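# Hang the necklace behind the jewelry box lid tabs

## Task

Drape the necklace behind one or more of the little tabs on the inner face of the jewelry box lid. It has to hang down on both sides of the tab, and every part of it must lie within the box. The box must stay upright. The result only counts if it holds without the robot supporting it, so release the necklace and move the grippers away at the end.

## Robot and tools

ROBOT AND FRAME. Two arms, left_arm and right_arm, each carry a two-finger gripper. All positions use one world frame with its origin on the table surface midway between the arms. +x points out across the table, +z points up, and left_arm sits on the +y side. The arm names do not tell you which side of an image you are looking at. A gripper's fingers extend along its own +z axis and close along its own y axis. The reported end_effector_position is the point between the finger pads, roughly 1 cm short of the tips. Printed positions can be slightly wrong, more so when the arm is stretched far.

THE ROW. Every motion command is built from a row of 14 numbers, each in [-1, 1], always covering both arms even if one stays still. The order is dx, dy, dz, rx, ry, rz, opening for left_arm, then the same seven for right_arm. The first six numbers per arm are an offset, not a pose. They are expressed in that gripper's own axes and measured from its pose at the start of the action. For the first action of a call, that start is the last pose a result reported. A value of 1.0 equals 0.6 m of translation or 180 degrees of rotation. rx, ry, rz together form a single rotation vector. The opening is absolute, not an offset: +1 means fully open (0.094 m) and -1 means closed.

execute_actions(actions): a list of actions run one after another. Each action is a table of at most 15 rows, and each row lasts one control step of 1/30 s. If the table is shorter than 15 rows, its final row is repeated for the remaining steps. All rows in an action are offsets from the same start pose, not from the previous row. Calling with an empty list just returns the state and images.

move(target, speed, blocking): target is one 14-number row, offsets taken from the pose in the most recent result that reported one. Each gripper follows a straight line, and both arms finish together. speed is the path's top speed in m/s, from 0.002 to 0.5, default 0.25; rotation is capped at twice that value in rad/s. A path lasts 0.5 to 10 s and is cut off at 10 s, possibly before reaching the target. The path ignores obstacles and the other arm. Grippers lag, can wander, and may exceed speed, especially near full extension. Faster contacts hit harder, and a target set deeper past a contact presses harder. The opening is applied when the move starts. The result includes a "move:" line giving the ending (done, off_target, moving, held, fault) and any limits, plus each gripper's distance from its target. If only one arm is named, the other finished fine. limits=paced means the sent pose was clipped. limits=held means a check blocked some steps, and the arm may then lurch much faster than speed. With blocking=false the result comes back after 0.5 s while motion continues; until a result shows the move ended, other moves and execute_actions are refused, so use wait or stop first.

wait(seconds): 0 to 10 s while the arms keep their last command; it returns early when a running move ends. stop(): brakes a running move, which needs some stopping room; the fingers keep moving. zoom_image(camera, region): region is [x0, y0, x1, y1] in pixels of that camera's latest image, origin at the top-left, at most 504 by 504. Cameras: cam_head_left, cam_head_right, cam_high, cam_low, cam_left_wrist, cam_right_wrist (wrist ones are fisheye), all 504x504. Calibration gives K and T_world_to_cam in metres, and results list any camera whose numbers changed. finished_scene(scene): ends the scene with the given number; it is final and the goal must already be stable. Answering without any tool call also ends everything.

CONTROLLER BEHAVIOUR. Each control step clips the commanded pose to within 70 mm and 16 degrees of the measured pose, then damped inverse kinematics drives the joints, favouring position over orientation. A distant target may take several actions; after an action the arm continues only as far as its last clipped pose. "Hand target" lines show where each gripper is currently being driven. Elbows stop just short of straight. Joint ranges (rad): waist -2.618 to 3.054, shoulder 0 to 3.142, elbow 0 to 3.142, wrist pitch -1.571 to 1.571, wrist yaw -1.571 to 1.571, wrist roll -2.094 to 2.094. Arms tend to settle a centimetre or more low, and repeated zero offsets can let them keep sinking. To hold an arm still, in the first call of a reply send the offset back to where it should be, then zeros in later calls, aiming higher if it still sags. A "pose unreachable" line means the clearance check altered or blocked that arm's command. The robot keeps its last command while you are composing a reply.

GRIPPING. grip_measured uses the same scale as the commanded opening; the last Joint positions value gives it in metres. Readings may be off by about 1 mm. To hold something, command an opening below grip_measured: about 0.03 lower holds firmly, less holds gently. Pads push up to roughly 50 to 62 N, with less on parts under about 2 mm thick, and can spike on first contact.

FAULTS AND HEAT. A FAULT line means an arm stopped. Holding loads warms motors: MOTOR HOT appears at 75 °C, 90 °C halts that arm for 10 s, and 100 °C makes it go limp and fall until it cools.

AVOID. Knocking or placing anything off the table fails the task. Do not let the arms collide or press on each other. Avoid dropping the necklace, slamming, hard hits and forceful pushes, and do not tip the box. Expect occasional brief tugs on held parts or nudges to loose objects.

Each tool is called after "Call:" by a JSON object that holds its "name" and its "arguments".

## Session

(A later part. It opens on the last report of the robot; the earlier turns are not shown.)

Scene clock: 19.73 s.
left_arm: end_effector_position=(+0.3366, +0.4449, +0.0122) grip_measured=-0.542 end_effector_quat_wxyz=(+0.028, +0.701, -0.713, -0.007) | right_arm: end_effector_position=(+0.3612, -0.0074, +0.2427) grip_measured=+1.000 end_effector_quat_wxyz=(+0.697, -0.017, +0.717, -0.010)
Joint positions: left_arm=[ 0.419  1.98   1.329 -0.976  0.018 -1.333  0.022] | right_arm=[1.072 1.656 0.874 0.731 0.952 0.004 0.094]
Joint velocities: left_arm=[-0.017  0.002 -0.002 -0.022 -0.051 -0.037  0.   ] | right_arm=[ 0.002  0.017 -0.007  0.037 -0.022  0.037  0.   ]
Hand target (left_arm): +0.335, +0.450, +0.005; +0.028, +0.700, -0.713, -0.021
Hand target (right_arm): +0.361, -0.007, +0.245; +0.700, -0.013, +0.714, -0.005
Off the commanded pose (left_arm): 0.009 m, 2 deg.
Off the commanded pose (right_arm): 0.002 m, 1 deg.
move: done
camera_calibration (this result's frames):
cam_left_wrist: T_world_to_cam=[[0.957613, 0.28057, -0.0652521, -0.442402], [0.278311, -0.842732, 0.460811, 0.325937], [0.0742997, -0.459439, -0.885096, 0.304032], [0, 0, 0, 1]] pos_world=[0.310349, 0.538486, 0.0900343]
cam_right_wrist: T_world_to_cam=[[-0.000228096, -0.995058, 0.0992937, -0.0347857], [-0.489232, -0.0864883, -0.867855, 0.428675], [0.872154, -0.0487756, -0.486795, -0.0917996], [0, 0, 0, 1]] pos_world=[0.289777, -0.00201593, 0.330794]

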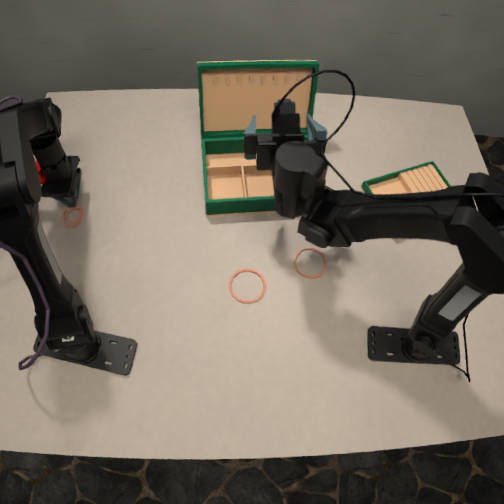

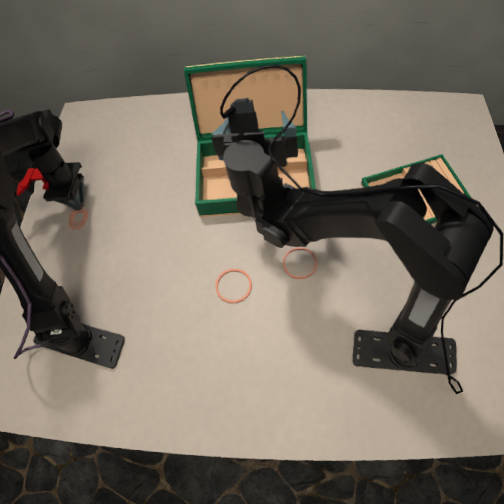

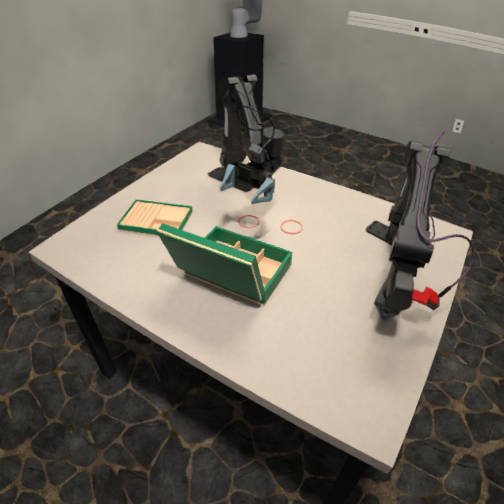

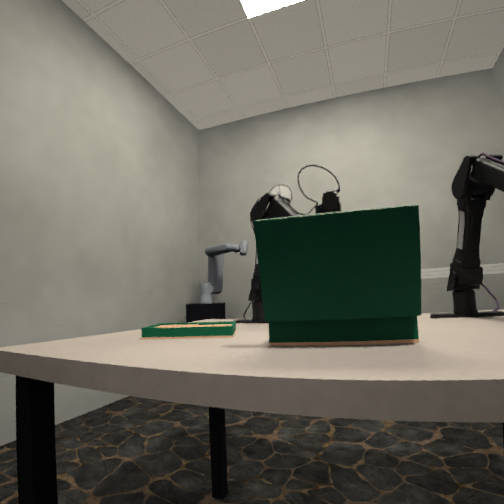

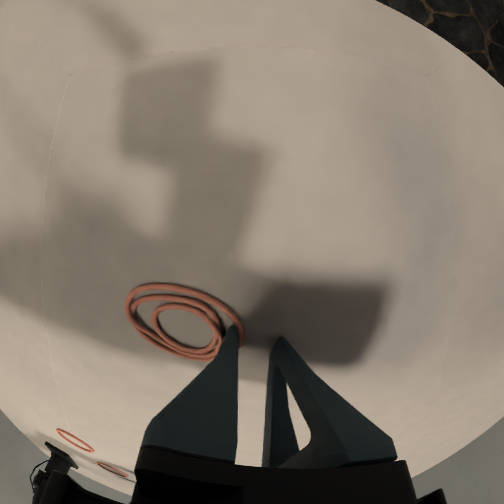

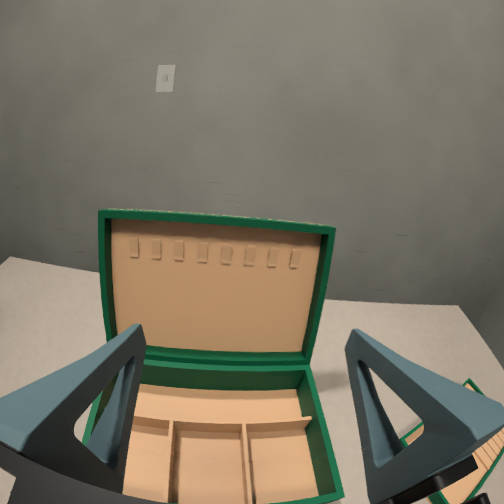

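Call:
{"name": "move", "arguments": {"target": [0,0.005,0.02,-0.010,0,0,-0.46, -0.004,0.0,0,0,-0.003,0.004,1], "speed": 0.02}}

Call:
{"name": "zoom_image", "arguments": {"camera": "cam_left_wrist", "region": [110, 240, 310, 400]}}

Scene clock: 20.97 s.
left_arm: end_effector_position=(+0.3359, +0.4447, +0.0120) grip_measured=-0.462 end_effector_quat_wxyz=(+0.030, +0.701, -0.713, -0.008) | right_arm: end_effector_position=(+0.3612, -0.0074, +0.2427) grip_measured=+1.000 end_effector_quat_wxyz=(+0.697, -0.017, +0.717, -0.010)
Joint positions: left_arm=[ 0.419  1.981  1.329 -0.978  0.018 -1.333  0.025] | right_arm=[1.072 1.656 0.874 0.731 0.952 0.004 0.094]
Joint velocities: left_arm=[ 0.017 -0.012  0.002 -0.007  0.022  0.022 -0.   ] | right_arm=[-0.002 -0.012 -0.007  0.066 -0.037 -0.007  0.   ]
Hand target (left_arm): +0.333, +0.445, +0.001; +0.039, +0.700, -0.713, -0.018
Hand target (right_arm): +0.361, -0.007, +0.245; +0.700, -0.013, +0.714, -0.005
Off the commanded pose (left_arm): 0.012 m, 2 deg.
Off the commanded pose (right_arm): 0.002 m, 1 deg.
move: off_target (left_arm)
camera_calibration (this result's frames):
cam_left_wrist: T_world_to_cam=[[0.957389, 0.28052, -0.0686704, -0.441536], [0.279854, -0.842386, 0.460507, 0.325429], [0.0713344, -0.460102, -0.884996, 0.305118], [0, 0, 0, 1]] pos_world=[0.309883, 0.538382, 0.0898448]
cam_right_wrist: T_world_to_cam=[[-0.000228096, -0.995058, 0.0992937, -0.0347857], [-0.489232, -0.0864883, -0.867855, 0.428675], [0.872154, -0.0487756, -0.486795, -0.0917996], [0, 0, 0, 1]] pos_world=[0.289777, -0.00201593, 0.330794]

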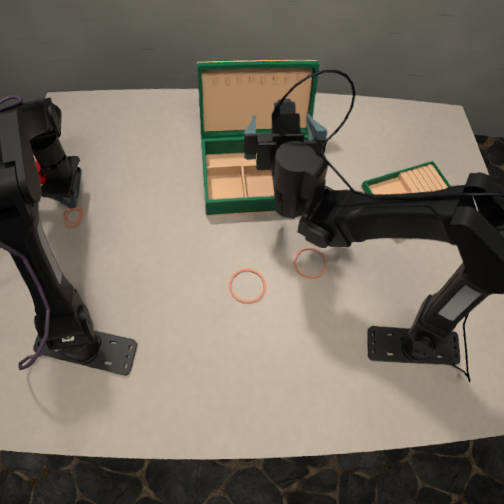

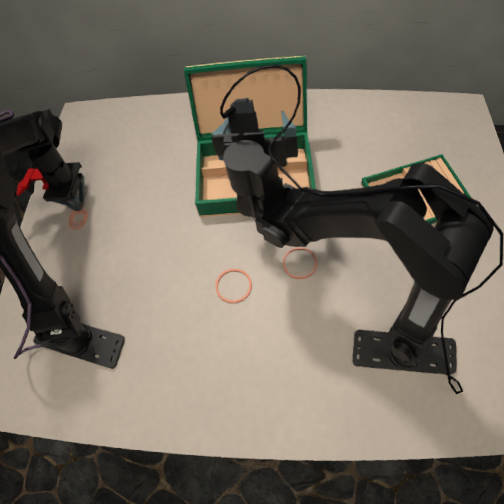

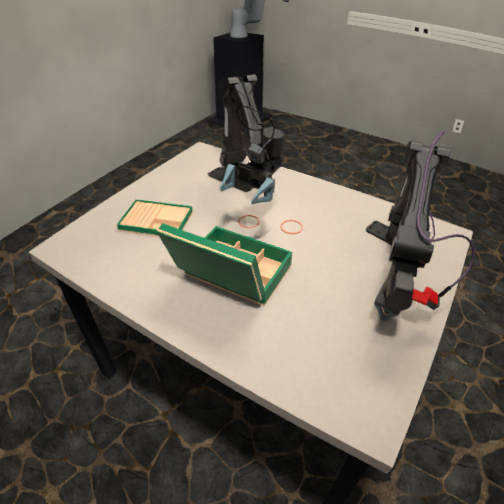

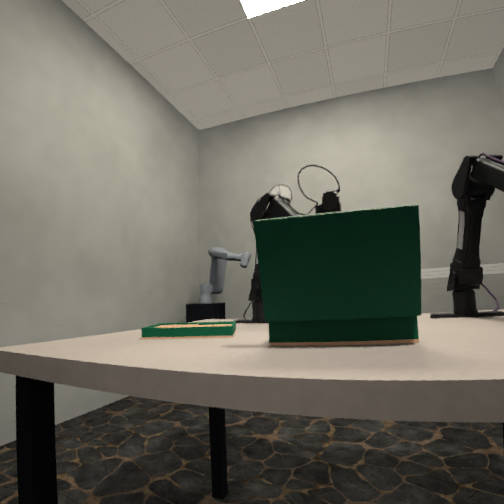

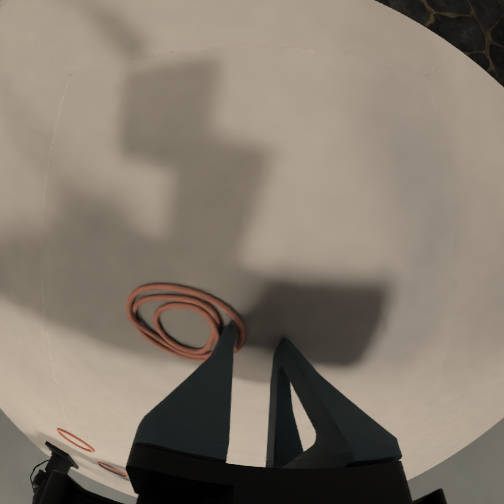

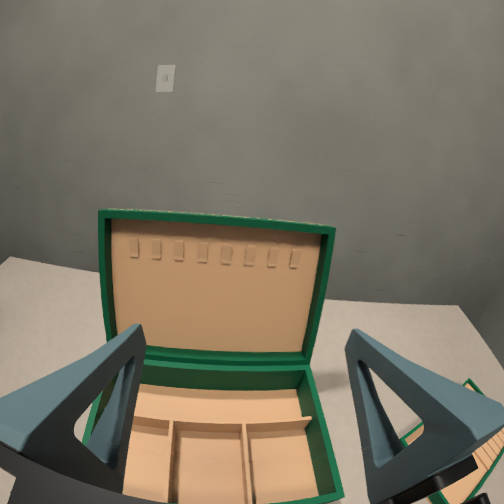

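Region (110, 240, 310, 400) of cam_left_wrist's 504x504 image, scaled by 2.520, with more detail than that image has; it fills the top 403 rows of this view, and the rest is white.

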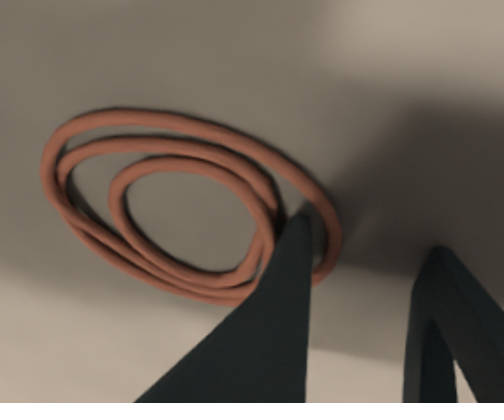

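On the table. Close.

Call:
{"name": "move", "arguments": {"target": [0,0.003,0.012,-0.006,0,0,-0.97, -0.004,0.0,0,0,-0.003,0.004,1], "speed": 0.02}}

Call:
{"name": "zoom_image", "arguments": {"camera": "cam_left_wrist", "region": [110, 240, 310, 400]}}

Scene clock: 21.90 s.
left_arm: end_effector_position=(+0.3367, +0.4445, +0.0116) grip_measured=-0.962 end_effector_quat_wxyz=(+0.029, +0.701, -0.713, -0.006) | right_arm: end_effector_position=(+0.3612, -0.0074, +0.2427) grip_measured=+1.000 end_effector_quat_wxyz=(+0.697, -0.017, +0.717, -0.010)
Joint positions: left_arm=[ 0.419  1.982  1.329 -0.975  0.02  -1.333  0.002] | right_arm=[1.072 1.656 0.874 0.731 0.952 0.004 0.094]
Joint velocities: left_arm=[-0.017 -0.007 -0.012 -0.051 -0.007  0.022 -0.   ] | right_arm=[ 0.007 -0.012 -0.012 -0.066 -0.007 -0.007  0.   ]
Hand target (left_arm): +0.334, +0.445, +0.005; +0.036, +0.700, -0.713, -0.015
Hand target (right_arm): +0.361, -0.007, +0.245; +0.700, -0.013, +0.714, -0.005
Off the commanded pose (left_arm): 0.007 m, 1 deg.
Off the commanded pose (right_arm): 0.002 m, 1 deg.
move: done
camera_calibration (this result's frames):
cam_left_wrist: T_world_to_cam=[[0.957536, 0.28053, -0.0665395, -0.442343], [0.278704, -0.841551, 0.462727, 0.325183], [0.0738123, -0.461623, -0.884, 0.304417], [0, 0, 0, 1]] pos_world=[0.31046, 0.538275, 0.0892006]
cam_right_wrist: T_world_to_cam=[[-0.000228096, -0.995058, 0.0992937, -0.0347857], [-0.489232, -0.0864883, -0.867855, 0.428675], [0.872154, -0.0487756, -0.486795, -0.0917996], [0, 0, 0, 1]] pos_world=[0.289777, -0.00201593, 0.330794]

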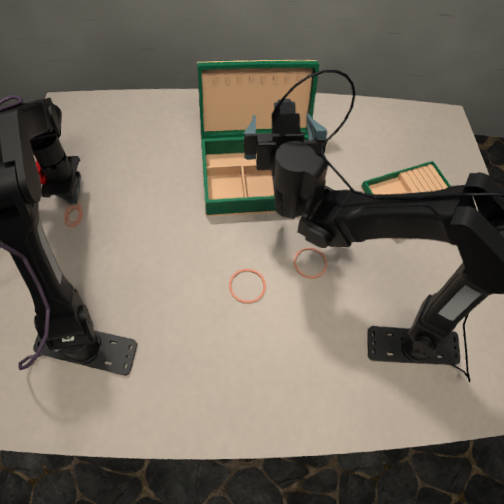

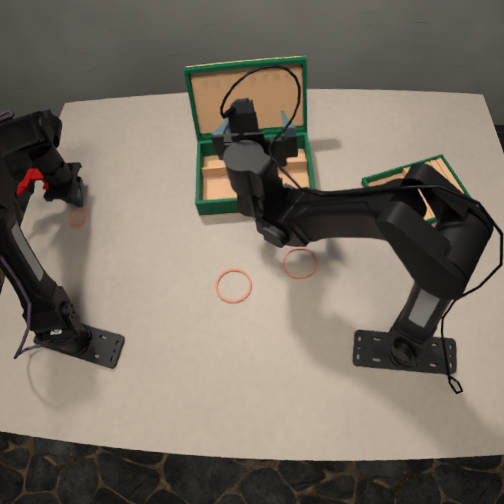

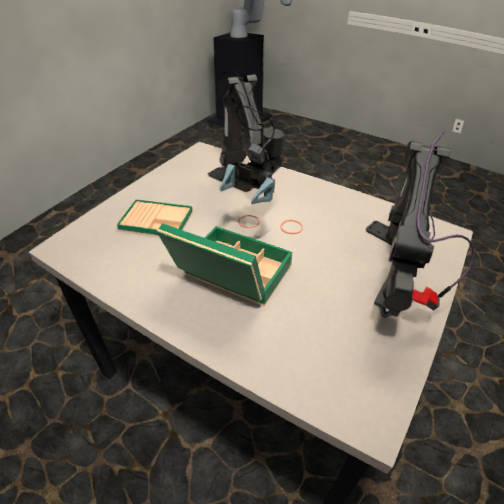

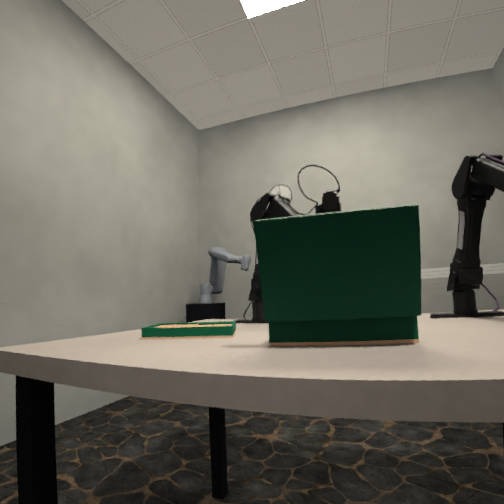

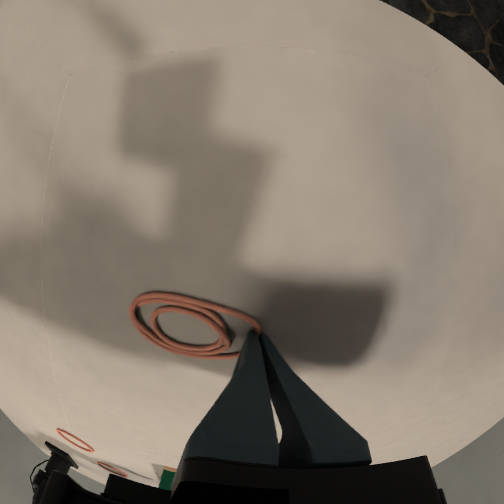

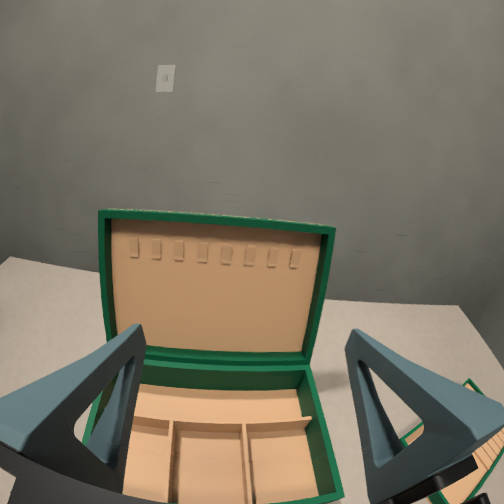

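Region (110, 240, 310, 400) of cam_left_wrist's 504x504 image, scaled by 2.520, with more detail than that image has; it fills the top 403 rows of this view, and the rest is white.

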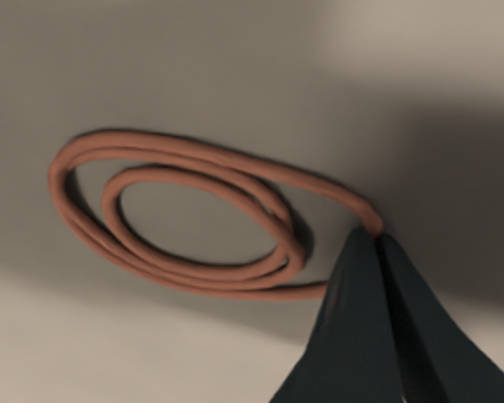

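Call:
{"name": "move", "arguments": {"target": [0.325,-0.035,-0.465,0.36,0,0,-0.99, -0.004,-0.2,0,-0.1,-0.003,0.004,1], "speed": 0.15}}

Scene clock: 28.53 s.
left_arm: end_effector_position=(+0.3660, +0.2578, +0.2704) grip_measured=-0.978 end_effector_quat_wxyz=(-0.331, +0.614, -0.624, +0.352) | right_arm: end_effector_position=(+0.3665, -0.1219, +0.2453) grip_measured=+1.000 end_effector_quat_wxyz=(+0.684, -0.120, +0.712, +0.106)
Joint positions: left_arm=[-0.277  1.232  1.143 -0.518 -0.367 -1.837  0.001] | right_arm=[ 0.572  1.217  0.524  0.65   0.142 -0.007  0.094]
Joint velocities: left_arm=[ 0.012  0.007  0.002  0.022  0.037  0.037 -0.001] | right_arm=[ 0.002  0.007 -0.007  0.051  0.022 -0.051  0.   ]
Hand target (left_arm): +0.367, +0.257, +0.296; -0.346, +0.607, -0.606, +0.380
Hand target (right_arm): +0.363, -0.125, +0.250; +0.689, -0.122, +0.707, +0.106
Off the commanded pose (left_arm): 0.025 m, 4 deg.
Off the commanded pose (right_arm): 0.008 m, 1 deg.
move: off_target (left_arm)
camera_calibration (this result's frames):
cam_left_wrist: T_world_to_cam=[[0.524137, 0.29893, 0.797447, -0.480519], [-0.258458, -0.836376, 0.483399, 0.229791], [0.811468, -0.459474, -0.361115, 0.0329942], [0, 0, 0, 1]] pos_world=[0.284475, 0.350993, 0.284022]
cam_right_wrist: T_world_to_cam=[[0.30483, -0.949468, 0.0747658, -0.249139], [-0.457004, -0.214693, -0.863165, 0.395061], [0.835599, 0.22895, -0.499355, -0.0503989], [0, 0, 0, 1]] pos_world=[0.298603, -0.140194, 0.334463]

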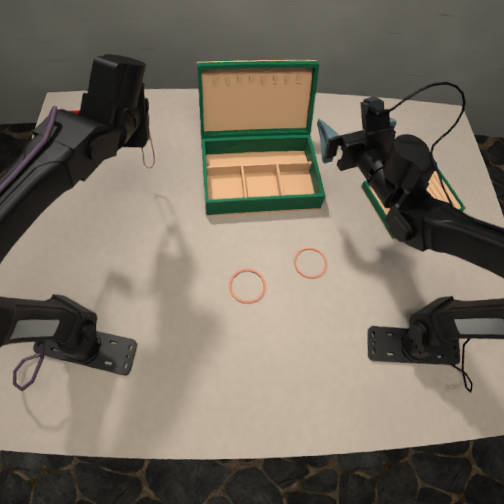

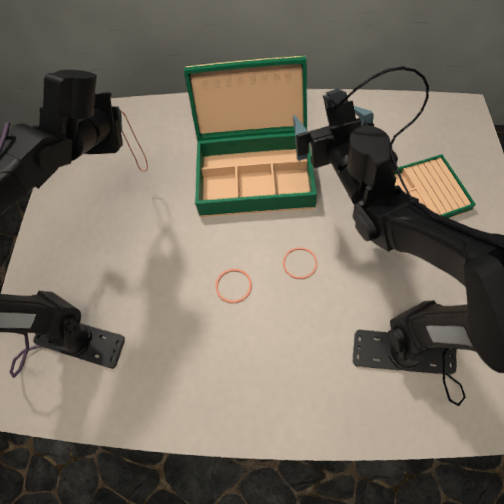

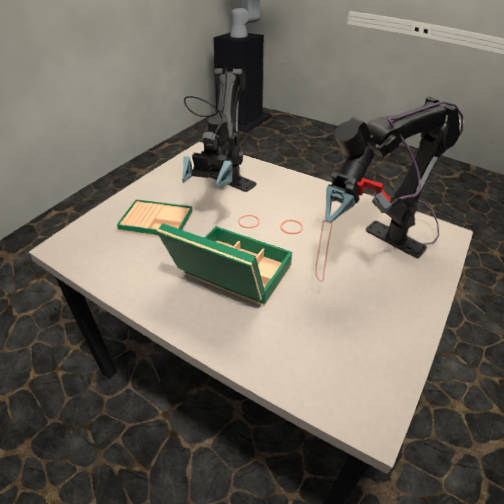

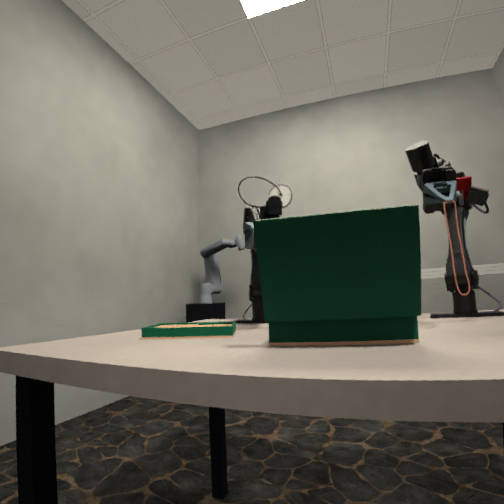

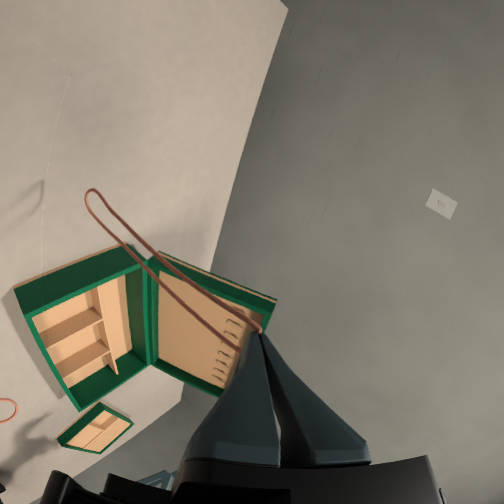

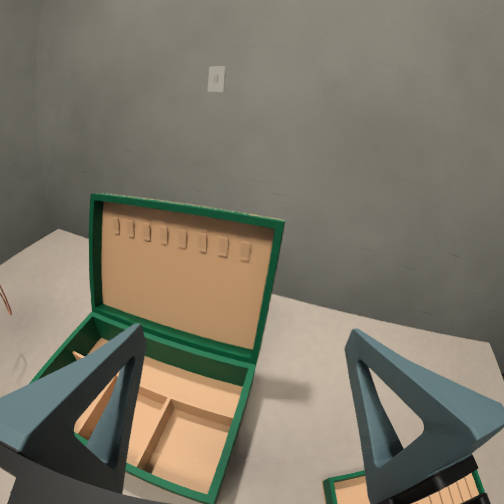

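Call:
{"name": "move", "arguments": {"target": [0.297,-0.118,0.072,0.11,0,0,-0.99, -0.008,0,0,0,-0.003,0,1], "speed": 0.12}}

Call:
{"name": "move", "arguments": {"target": [0,0.075,0.10,0.015,0,0,-0.99, 0,0,0,0,0,0,1], "speed": 0.06}}

Scene clock: 32.70 s.
left_arm: end_effector_position=(+0.4326, +0.0822, +0.2797) grip_measured=-0.978 end_effector_quat_wxyz=(-0.423, +0.552, -0.575, +0.432) | right_arm: end_effector_position=(+0.3664, -0.1215, +0.2452) grip_measured=+1.000 end_effector_quat_wxyz=(+0.683, -0.121, +0.712, +0.107)
Joint positions: left_arm=[-0.637  1.756  1.421 -0.048 -0.768 -1.833  0.001] | right_arm=[ 0.572  1.217  0.524  0.65   0.14  -0.007  0.094]
Joint velocities: left_arm=[ 0.002 -0.012  0.027 -0.022 -0.051 -0.037  0.   ] | right_arm=[-0.017 -0.012 -0.022  0.037  0.007  0.007  0.   ]
Hand target (left_arm): +0.434, +0.079, +0.307; -0.430, +0.548, -0.555, +0.454
Hand target (right_arm): +0.367, -0.122, +0.250; +0.687, -0.119, +0.709, +0.107
Off the commanded pose (left_arm): 0.031 m, 4 deg.
Off the commanded pose (right_arm): 0.005 m, 1 deg.
move: off_target (left_arm)
camera_calibration (this result's frames):
cam_left_wrist: T_world_to_cam=[[0.27475, 0.279081, 0.920123, -0.395199], [-0.38802, -0.843387, 0.37167, 0.183547], [0.879746, -0.459142, -0.123432, -0.194462], [0, 0, 0, 1]] pos_world=[0.350878, 0.175807, 0.27141]
cam_right_wrist: T_world_to_cam=[[0.306667, -0.948878, 0.0747421, -0.249389], [-0.45692, -0.215647, -0.862972, 0.394802], [0.834973, 0.230494, -0.499693, -0.0499273], [0, 0, 0, 1]] pos_world=[0.29856, -0.139994, 0.334394]

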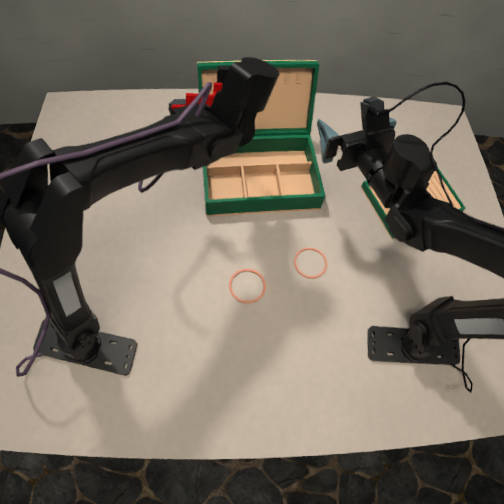

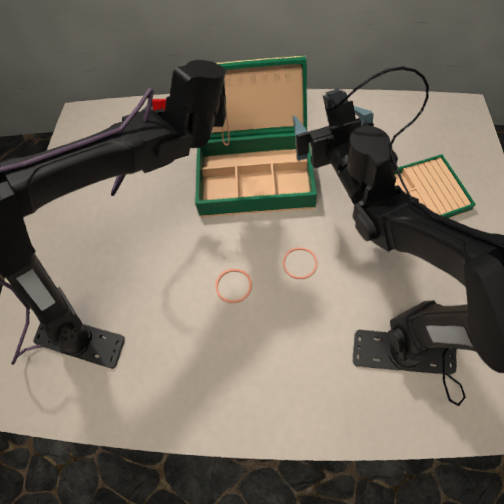

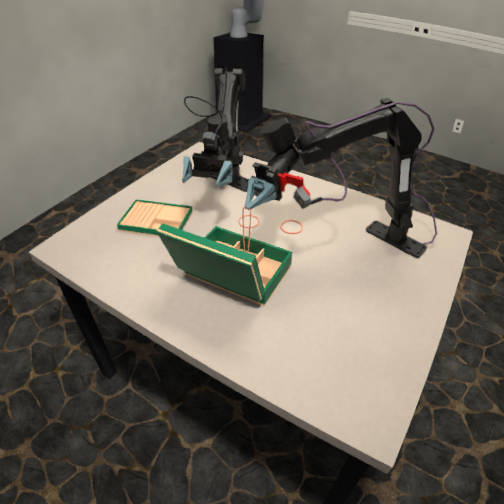

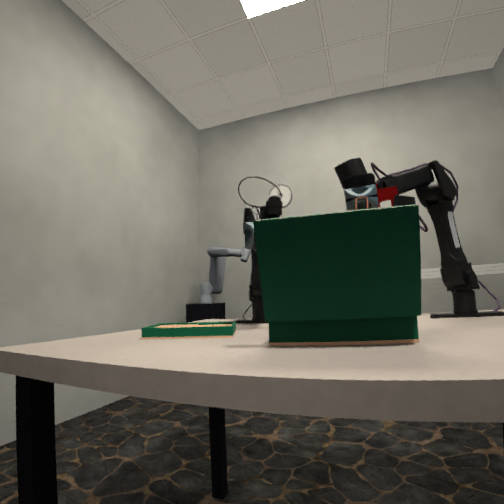

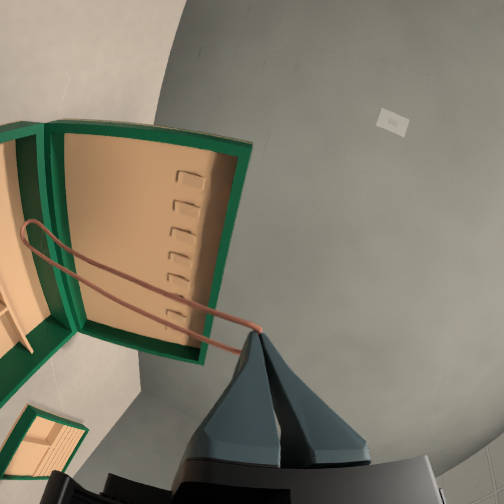

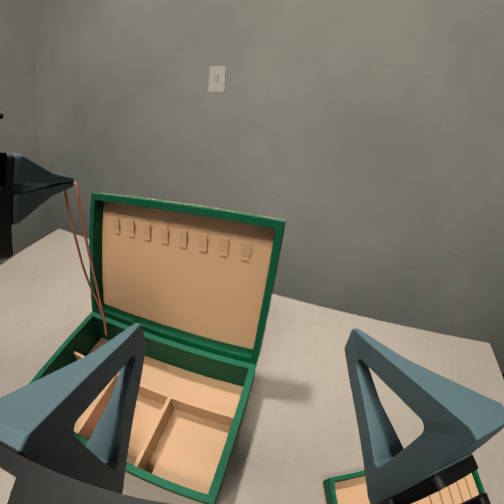

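Scene clock: 34.27 s.
left_arm: end_effector_position=(+0.4757, +0.0769, +0.2153) grip_measured=-0.978 end_effector_quat_wxyz=(-0.429, +0.544, -0.570, +0.441) | right_arm: end_effector_position=(+0.3664, -0.1215, +0.2452) grip_measured=+1.000 end_effector_quat_wxyz=(+0.683, -0.121, +0.712, +0.107)
Joint positions: left_arm=[-0.569  1.93   1.346  0.262 -0.705 -1.774  0.001] | right_arm=[ 0.572  1.217  0.524  0.65   0.14  -0.007  0.094]
Joint velocities: left_arm=[-0.022  0.002  0.012  0.081 -0.007 -0.007  0.   ] | right_arm=[ 0.012  0.002 -0.022  0.022 -0.022 -0.007  0.   ]
Hand target (left_arm): +0.478, +0.082, +0.220; -0.436, +0.541, -0.565, +0.445
Hand target (right_arm): +0.366, -0.122, +0.245; +0.683, -0.121, +0.712, +0.107
Off the commanded pose (left_arm): 0.007 m, 1 deg.
Off the commanded pose (right_arm): 0.000 m, 0 deg.
move: done
camera_calibration (this result's frames):
cam_left_wrist: T_world_to_cam=[[0.250169, 0.279119, 0.927096, -0.33607], [-0.40412, -0.840043, 0.361959, 0.229254], [0.879831, -0.465209, -0.0973553, -0.247886], [0, 0, 0, 1]] pos_world=[0.394818, 0.171068, 0.204455]
cam_right_wrist: T_world_to_cam=[[0.306667, -0.948878, 0.0747421, -0.249389], [-0.45692, -0.215647, -0.862972, 0.394802], [0.834973, 0.230494, -0.499693, -0.0499273], [0, 0, 0, 1]] pos_world=[0.29856, -0.139994, 0.334394]

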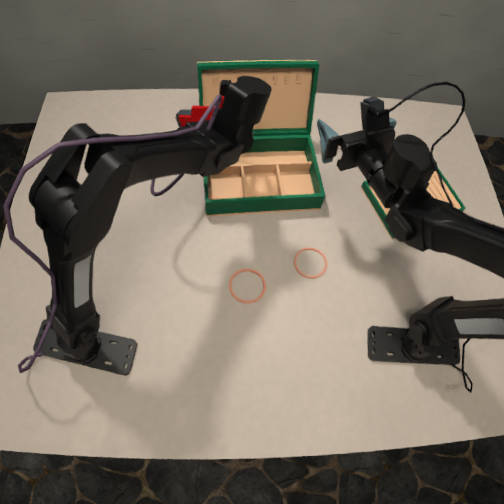

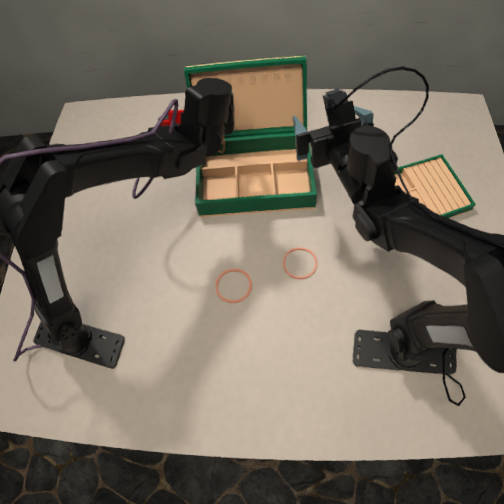

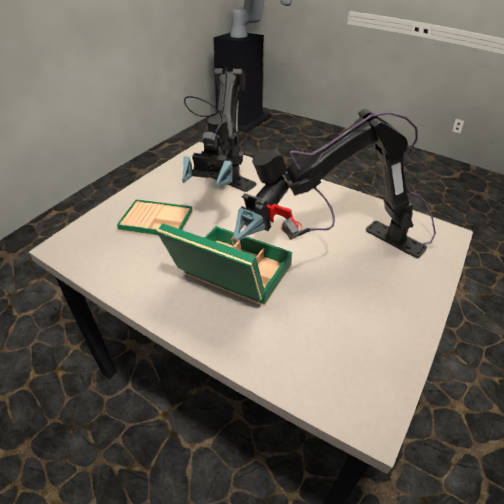

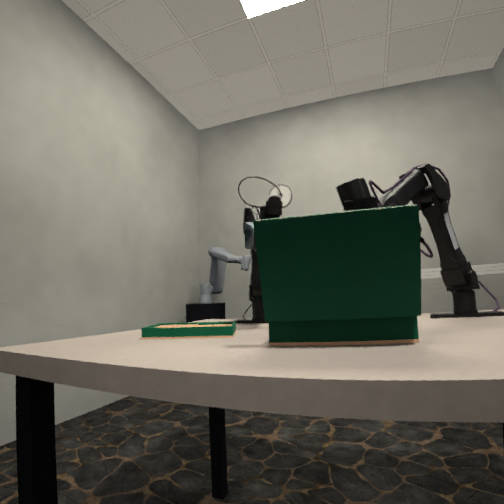

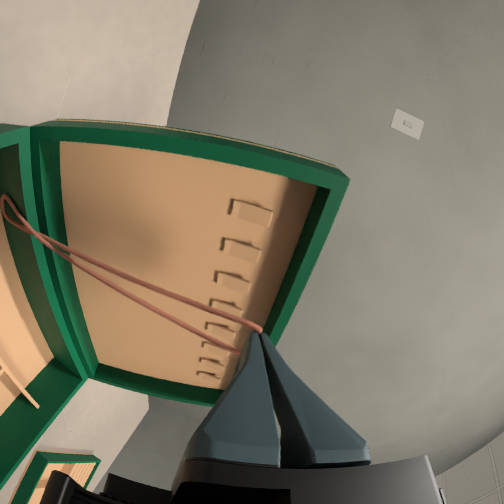

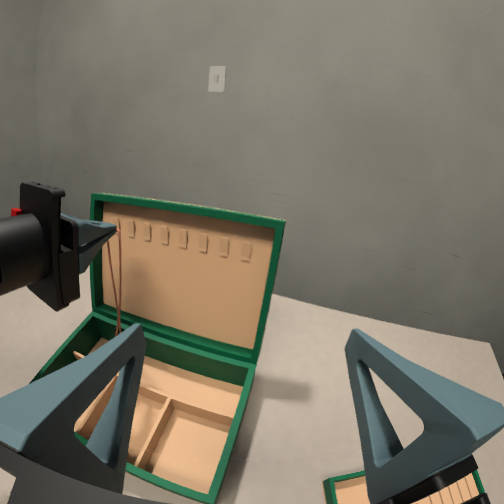

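Call:
{"name": "move", "arguments": {"target": [0,-0.02,0.05,0.01,0,0,-0.99, -0.008,0,0,0,-0.003,0,1], "speed": 0.03}}

Call:
{"name": "zoom_image", "arguments": {"camera": "cam_left_wrist", "region": [150, 220, 350, 400]}}

Call:
{"name": "zoom_image", "arguments": {"camera": "cam_right_wrist", "region": [80, 190, 200, 290]}}

Scene clock: 36.40 s.
left_arm: end_effector_position=(+0.4976, +0.0765, +0.1939) grip_measured=-0.978 end_effector_quat_wxyz=(-0.430, +0.540, -0.582, +0.430) | right_arm: end_effector_position=(+0.3664, -0.1215, +0.2452) grip_measured=+1.000 end_effector_quat_wxyz=(+0.683, -0.121, +0.712, +0.107)
Joint positions: left_arm=[-0.533  2.015  1.396  0.28  -0.666 -1.748  0.001] | right_arm=[ 0.572  1.217  0.524  0.65   0.14  -0.007  0.094]
Joint velocities: left_arm=[ 0.002 -0.007 -0.012  0.037 -0.081  0.037 -0.   ] | right_arm=[-0.012 -0.002 -0.002 -0.037 -0.037 -0.037  0.   ]
Hand target (left_arm): +0.506, +0.077, +0.220; -0.438, +0.537, -0.563, +0.450
Hand target (right_arm): +0.367, -0.121, +0.250; +0.687, -0.120, +0.709, +0.107
Off the commanded pose (left_arm): 0.028 m, 3 deg.
Off the commanded pose (right_arm): 0.005 m, 1 deg.
move: off_target (left_arm)
camera_calibration (this result's frames):
cam_left_wrist: T_world_to_cam=[[0.269991, 0.251969, 0.92931, -0.32984], [-0.403358, -0.846785, 0.346781, 0.248551], [0.874304, -0.468472, -0.12699, -0.260731], [0, 0, 0, 1]] pos_world=[0.417267, 0.171434, 0.18722]
cam_right_wrist: T_world_to_cam=[[0.306667, -0.948878, 0.0747421, -0.249389], [-0.45692, -0.215647, -0.862972, 0.394802], [0.834973, 0.230494, -0.499693, -0.0499273], [0, 0, 0, 1]] pos_world=[0.29856, -0.139994, 0.334394]

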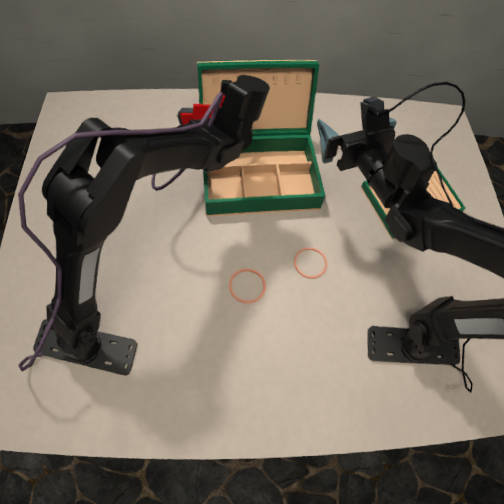

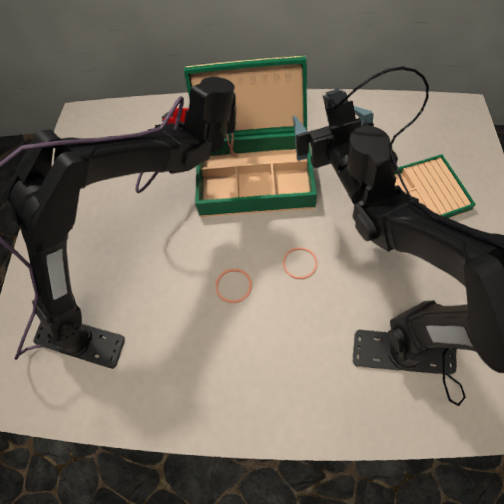

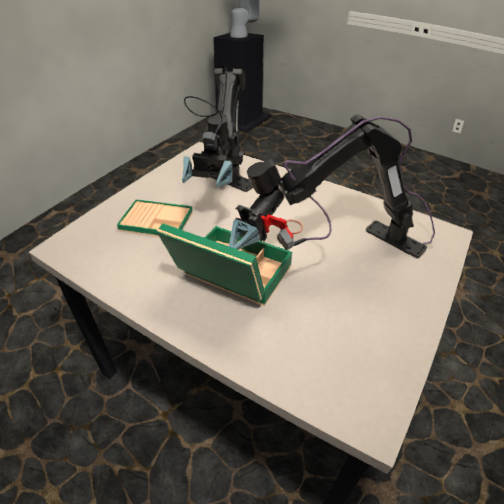

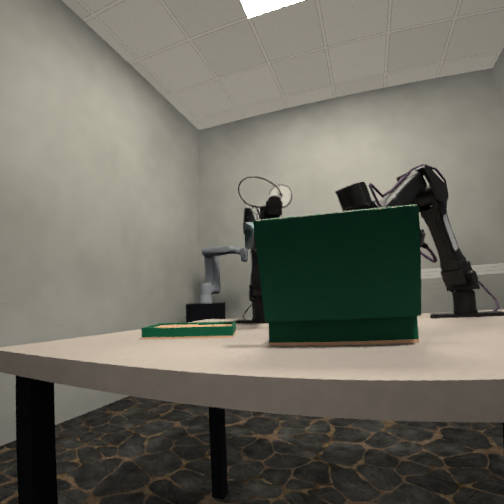

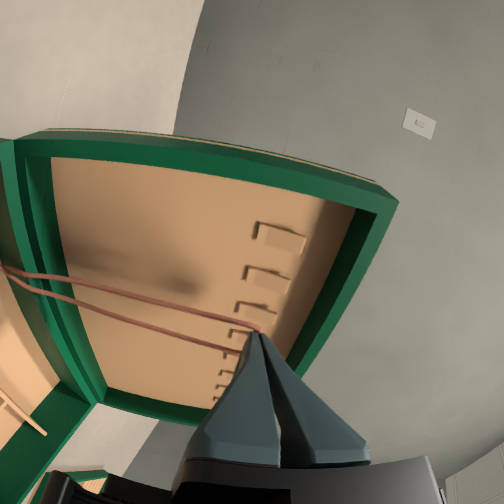

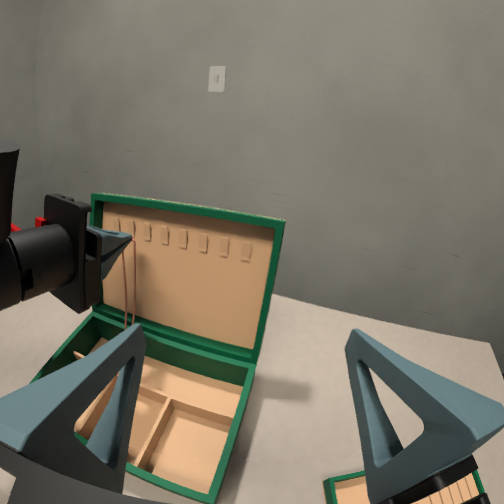

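Region (150, 220, 350, 400) of cam_left_wrist's 504x504 image, scaled by 2.520, with more detail than that image has; it fills the top 454 rows of this view, and the rest is white.

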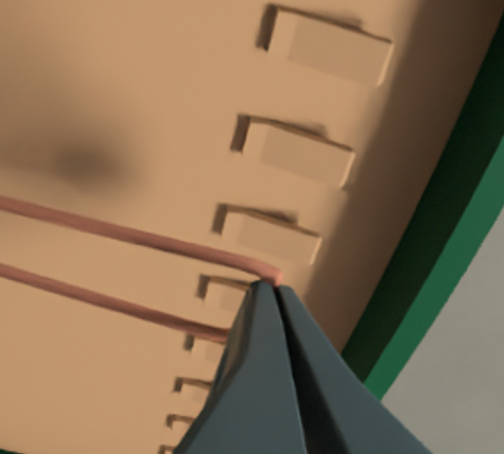

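Region (80, 190, 200, 290) of cam_right_wrist's 504x504 image, scaled by 4.200, with more detail than that image has.

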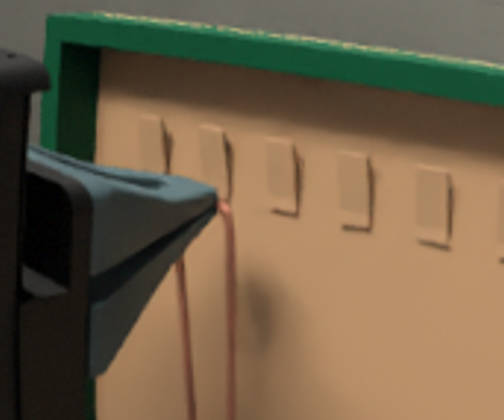

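Call:
{"name": "move", "arguments": {"target": [-0.003,-0.077,0.024,0.015,0,-0.012,-0.99, -0.008,0,0,0,-0.003,0,1], "speed": 0.03}}

Call:
{"name": "zoom_image", "arguments": {"camera": "cam_left_wrist", "region": [150, 220, 350, 400]}}

Call:
{"name": "zoom_image", "arguments": {"camera": "cam_right_wrist", "region": [80, 190, 200, 290]}}

Scene clock: 38.90 s.
left_arm: end_effector_position=(+0.5158, +0.0731, +0.2148) grip_measured=-0.978 end_effector_quat_wxyz=(-0.428, +0.541, -0.573, +0.442) | right_arm: end_effector_position=(+0.3664, -0.1215, +0.2452) grip_measured=+1.000 end_effector_quat_wxyz=(+0.683, -0.121, +0.712, +0.107)
Joint positions: left_arm=[-0.51   2.044  1.507  0.228 -0.641 -1.747  0.001] | right_arm=[ 0.572  1.217  0.524  0.65   0.14  -0.007  0.094]
Joint velocities: left_arm=[ 0.002 -0.027 -0.007 -0.037  0.037 -0.037  0.   ] | right_arm=[-0.002 -0.012 -0.012 -0.051  0.051 -0.007  0.   ]
Hand target (left_arm): +0.523, +0.076, +0.235; -0.434, +0.540, -0.562, +0.452
Hand target (right_arm): +0.367, -0.121, +0.250; +0.687, -0.120, +0.709, +0.107
Off the commanded pose (left_arm): 0.022 m, 2 deg.
Off the commanded pose (right_arm): 0.005 m, 1 deg.
move: off_target (left_arm)
camera_calibration (this result's frames):
cam_left_wrist: T_world_to_cam=[[0.254617, 0.274837, 0.927165, -0.346592], [-0.410254, -0.837511, 0.360925, 0.245597], [0.875706, -0.472271, -0.100491, -0.281705], [0, 0, 0, 1]] pos_world=[0.435696, 0.167905, 0.204397]
cam_right_wrist: T_world_to_cam=[[0.306667, -0.948878, 0.0747421, -0.249389], [-0.45692, -0.215647, -0.862972, 0.394802], [0.834973, 0.230494, -0.499693, -0.0499273], [0, 0, 0, 1]] pos_world=[0.29856, -0.139994, 0.334394]

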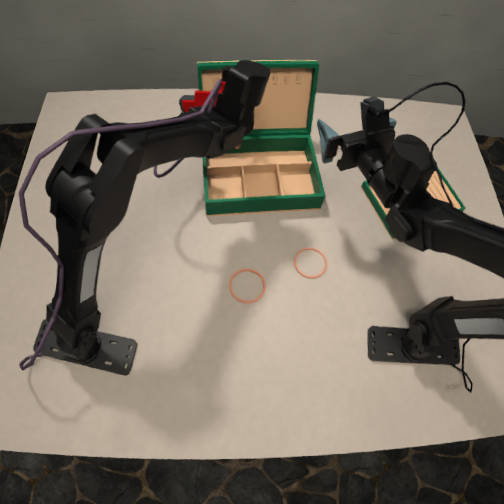

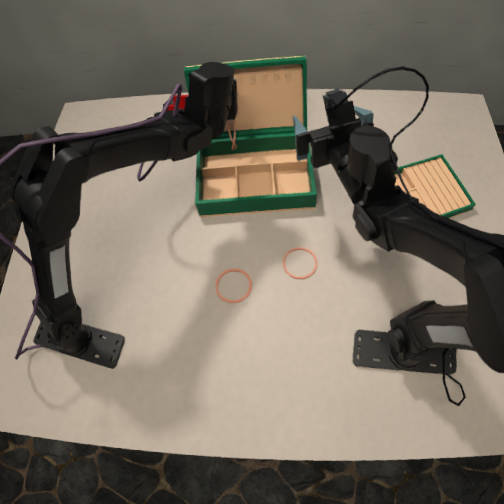

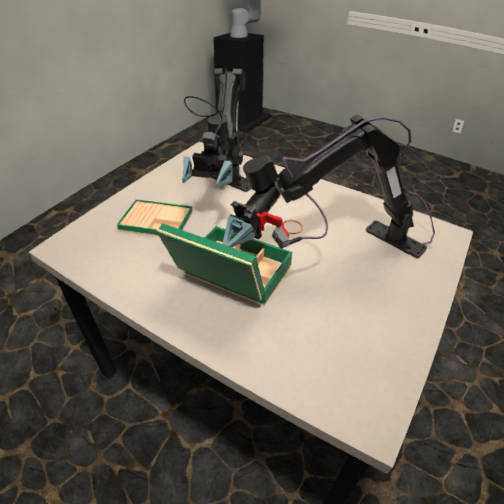

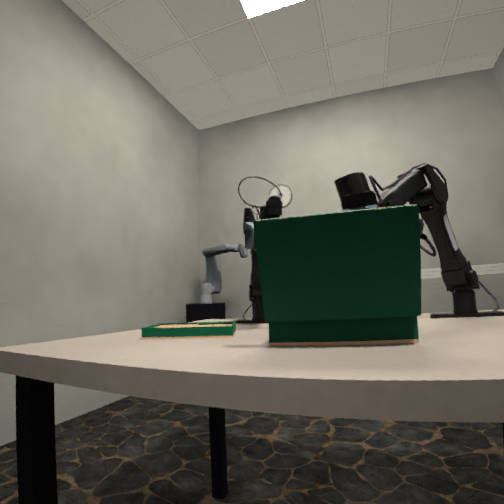

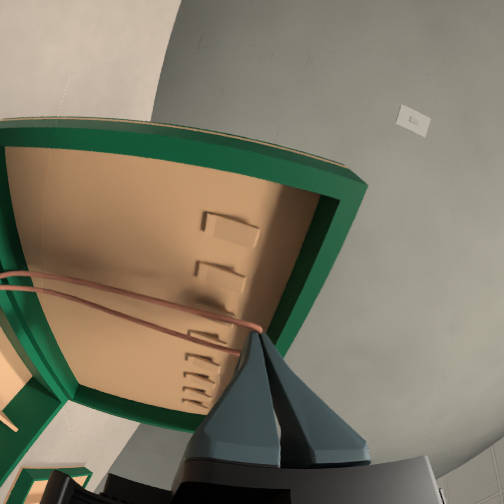

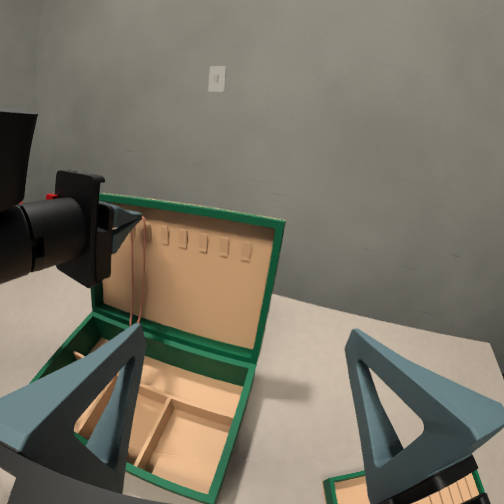

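Region (150, 220, 350, 400) of cam_left_wrist's 504x504 image, scaled by 2.520, with more detail than that image has; it fills the top 454 rows of this view, and the rest is white.

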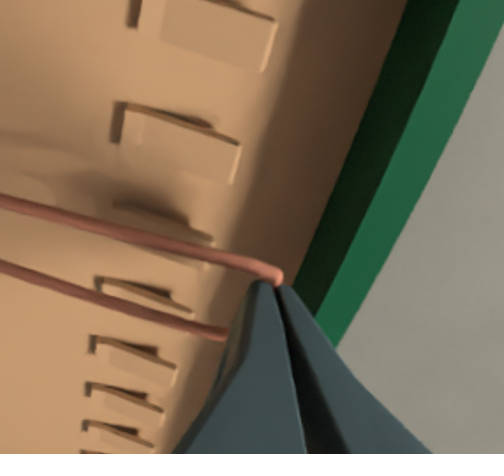

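Region (80, 190, 200, 290) of cam_right_wrist's 504x504 image, scaled by 4.200, with more detail than that image has.

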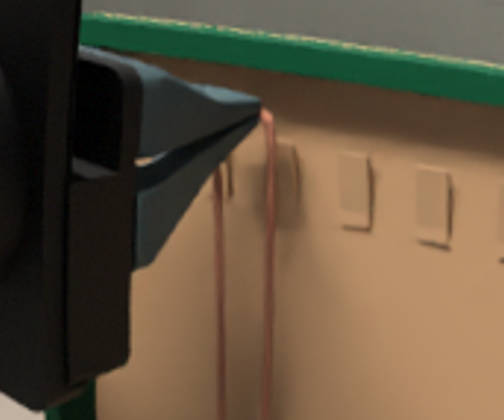

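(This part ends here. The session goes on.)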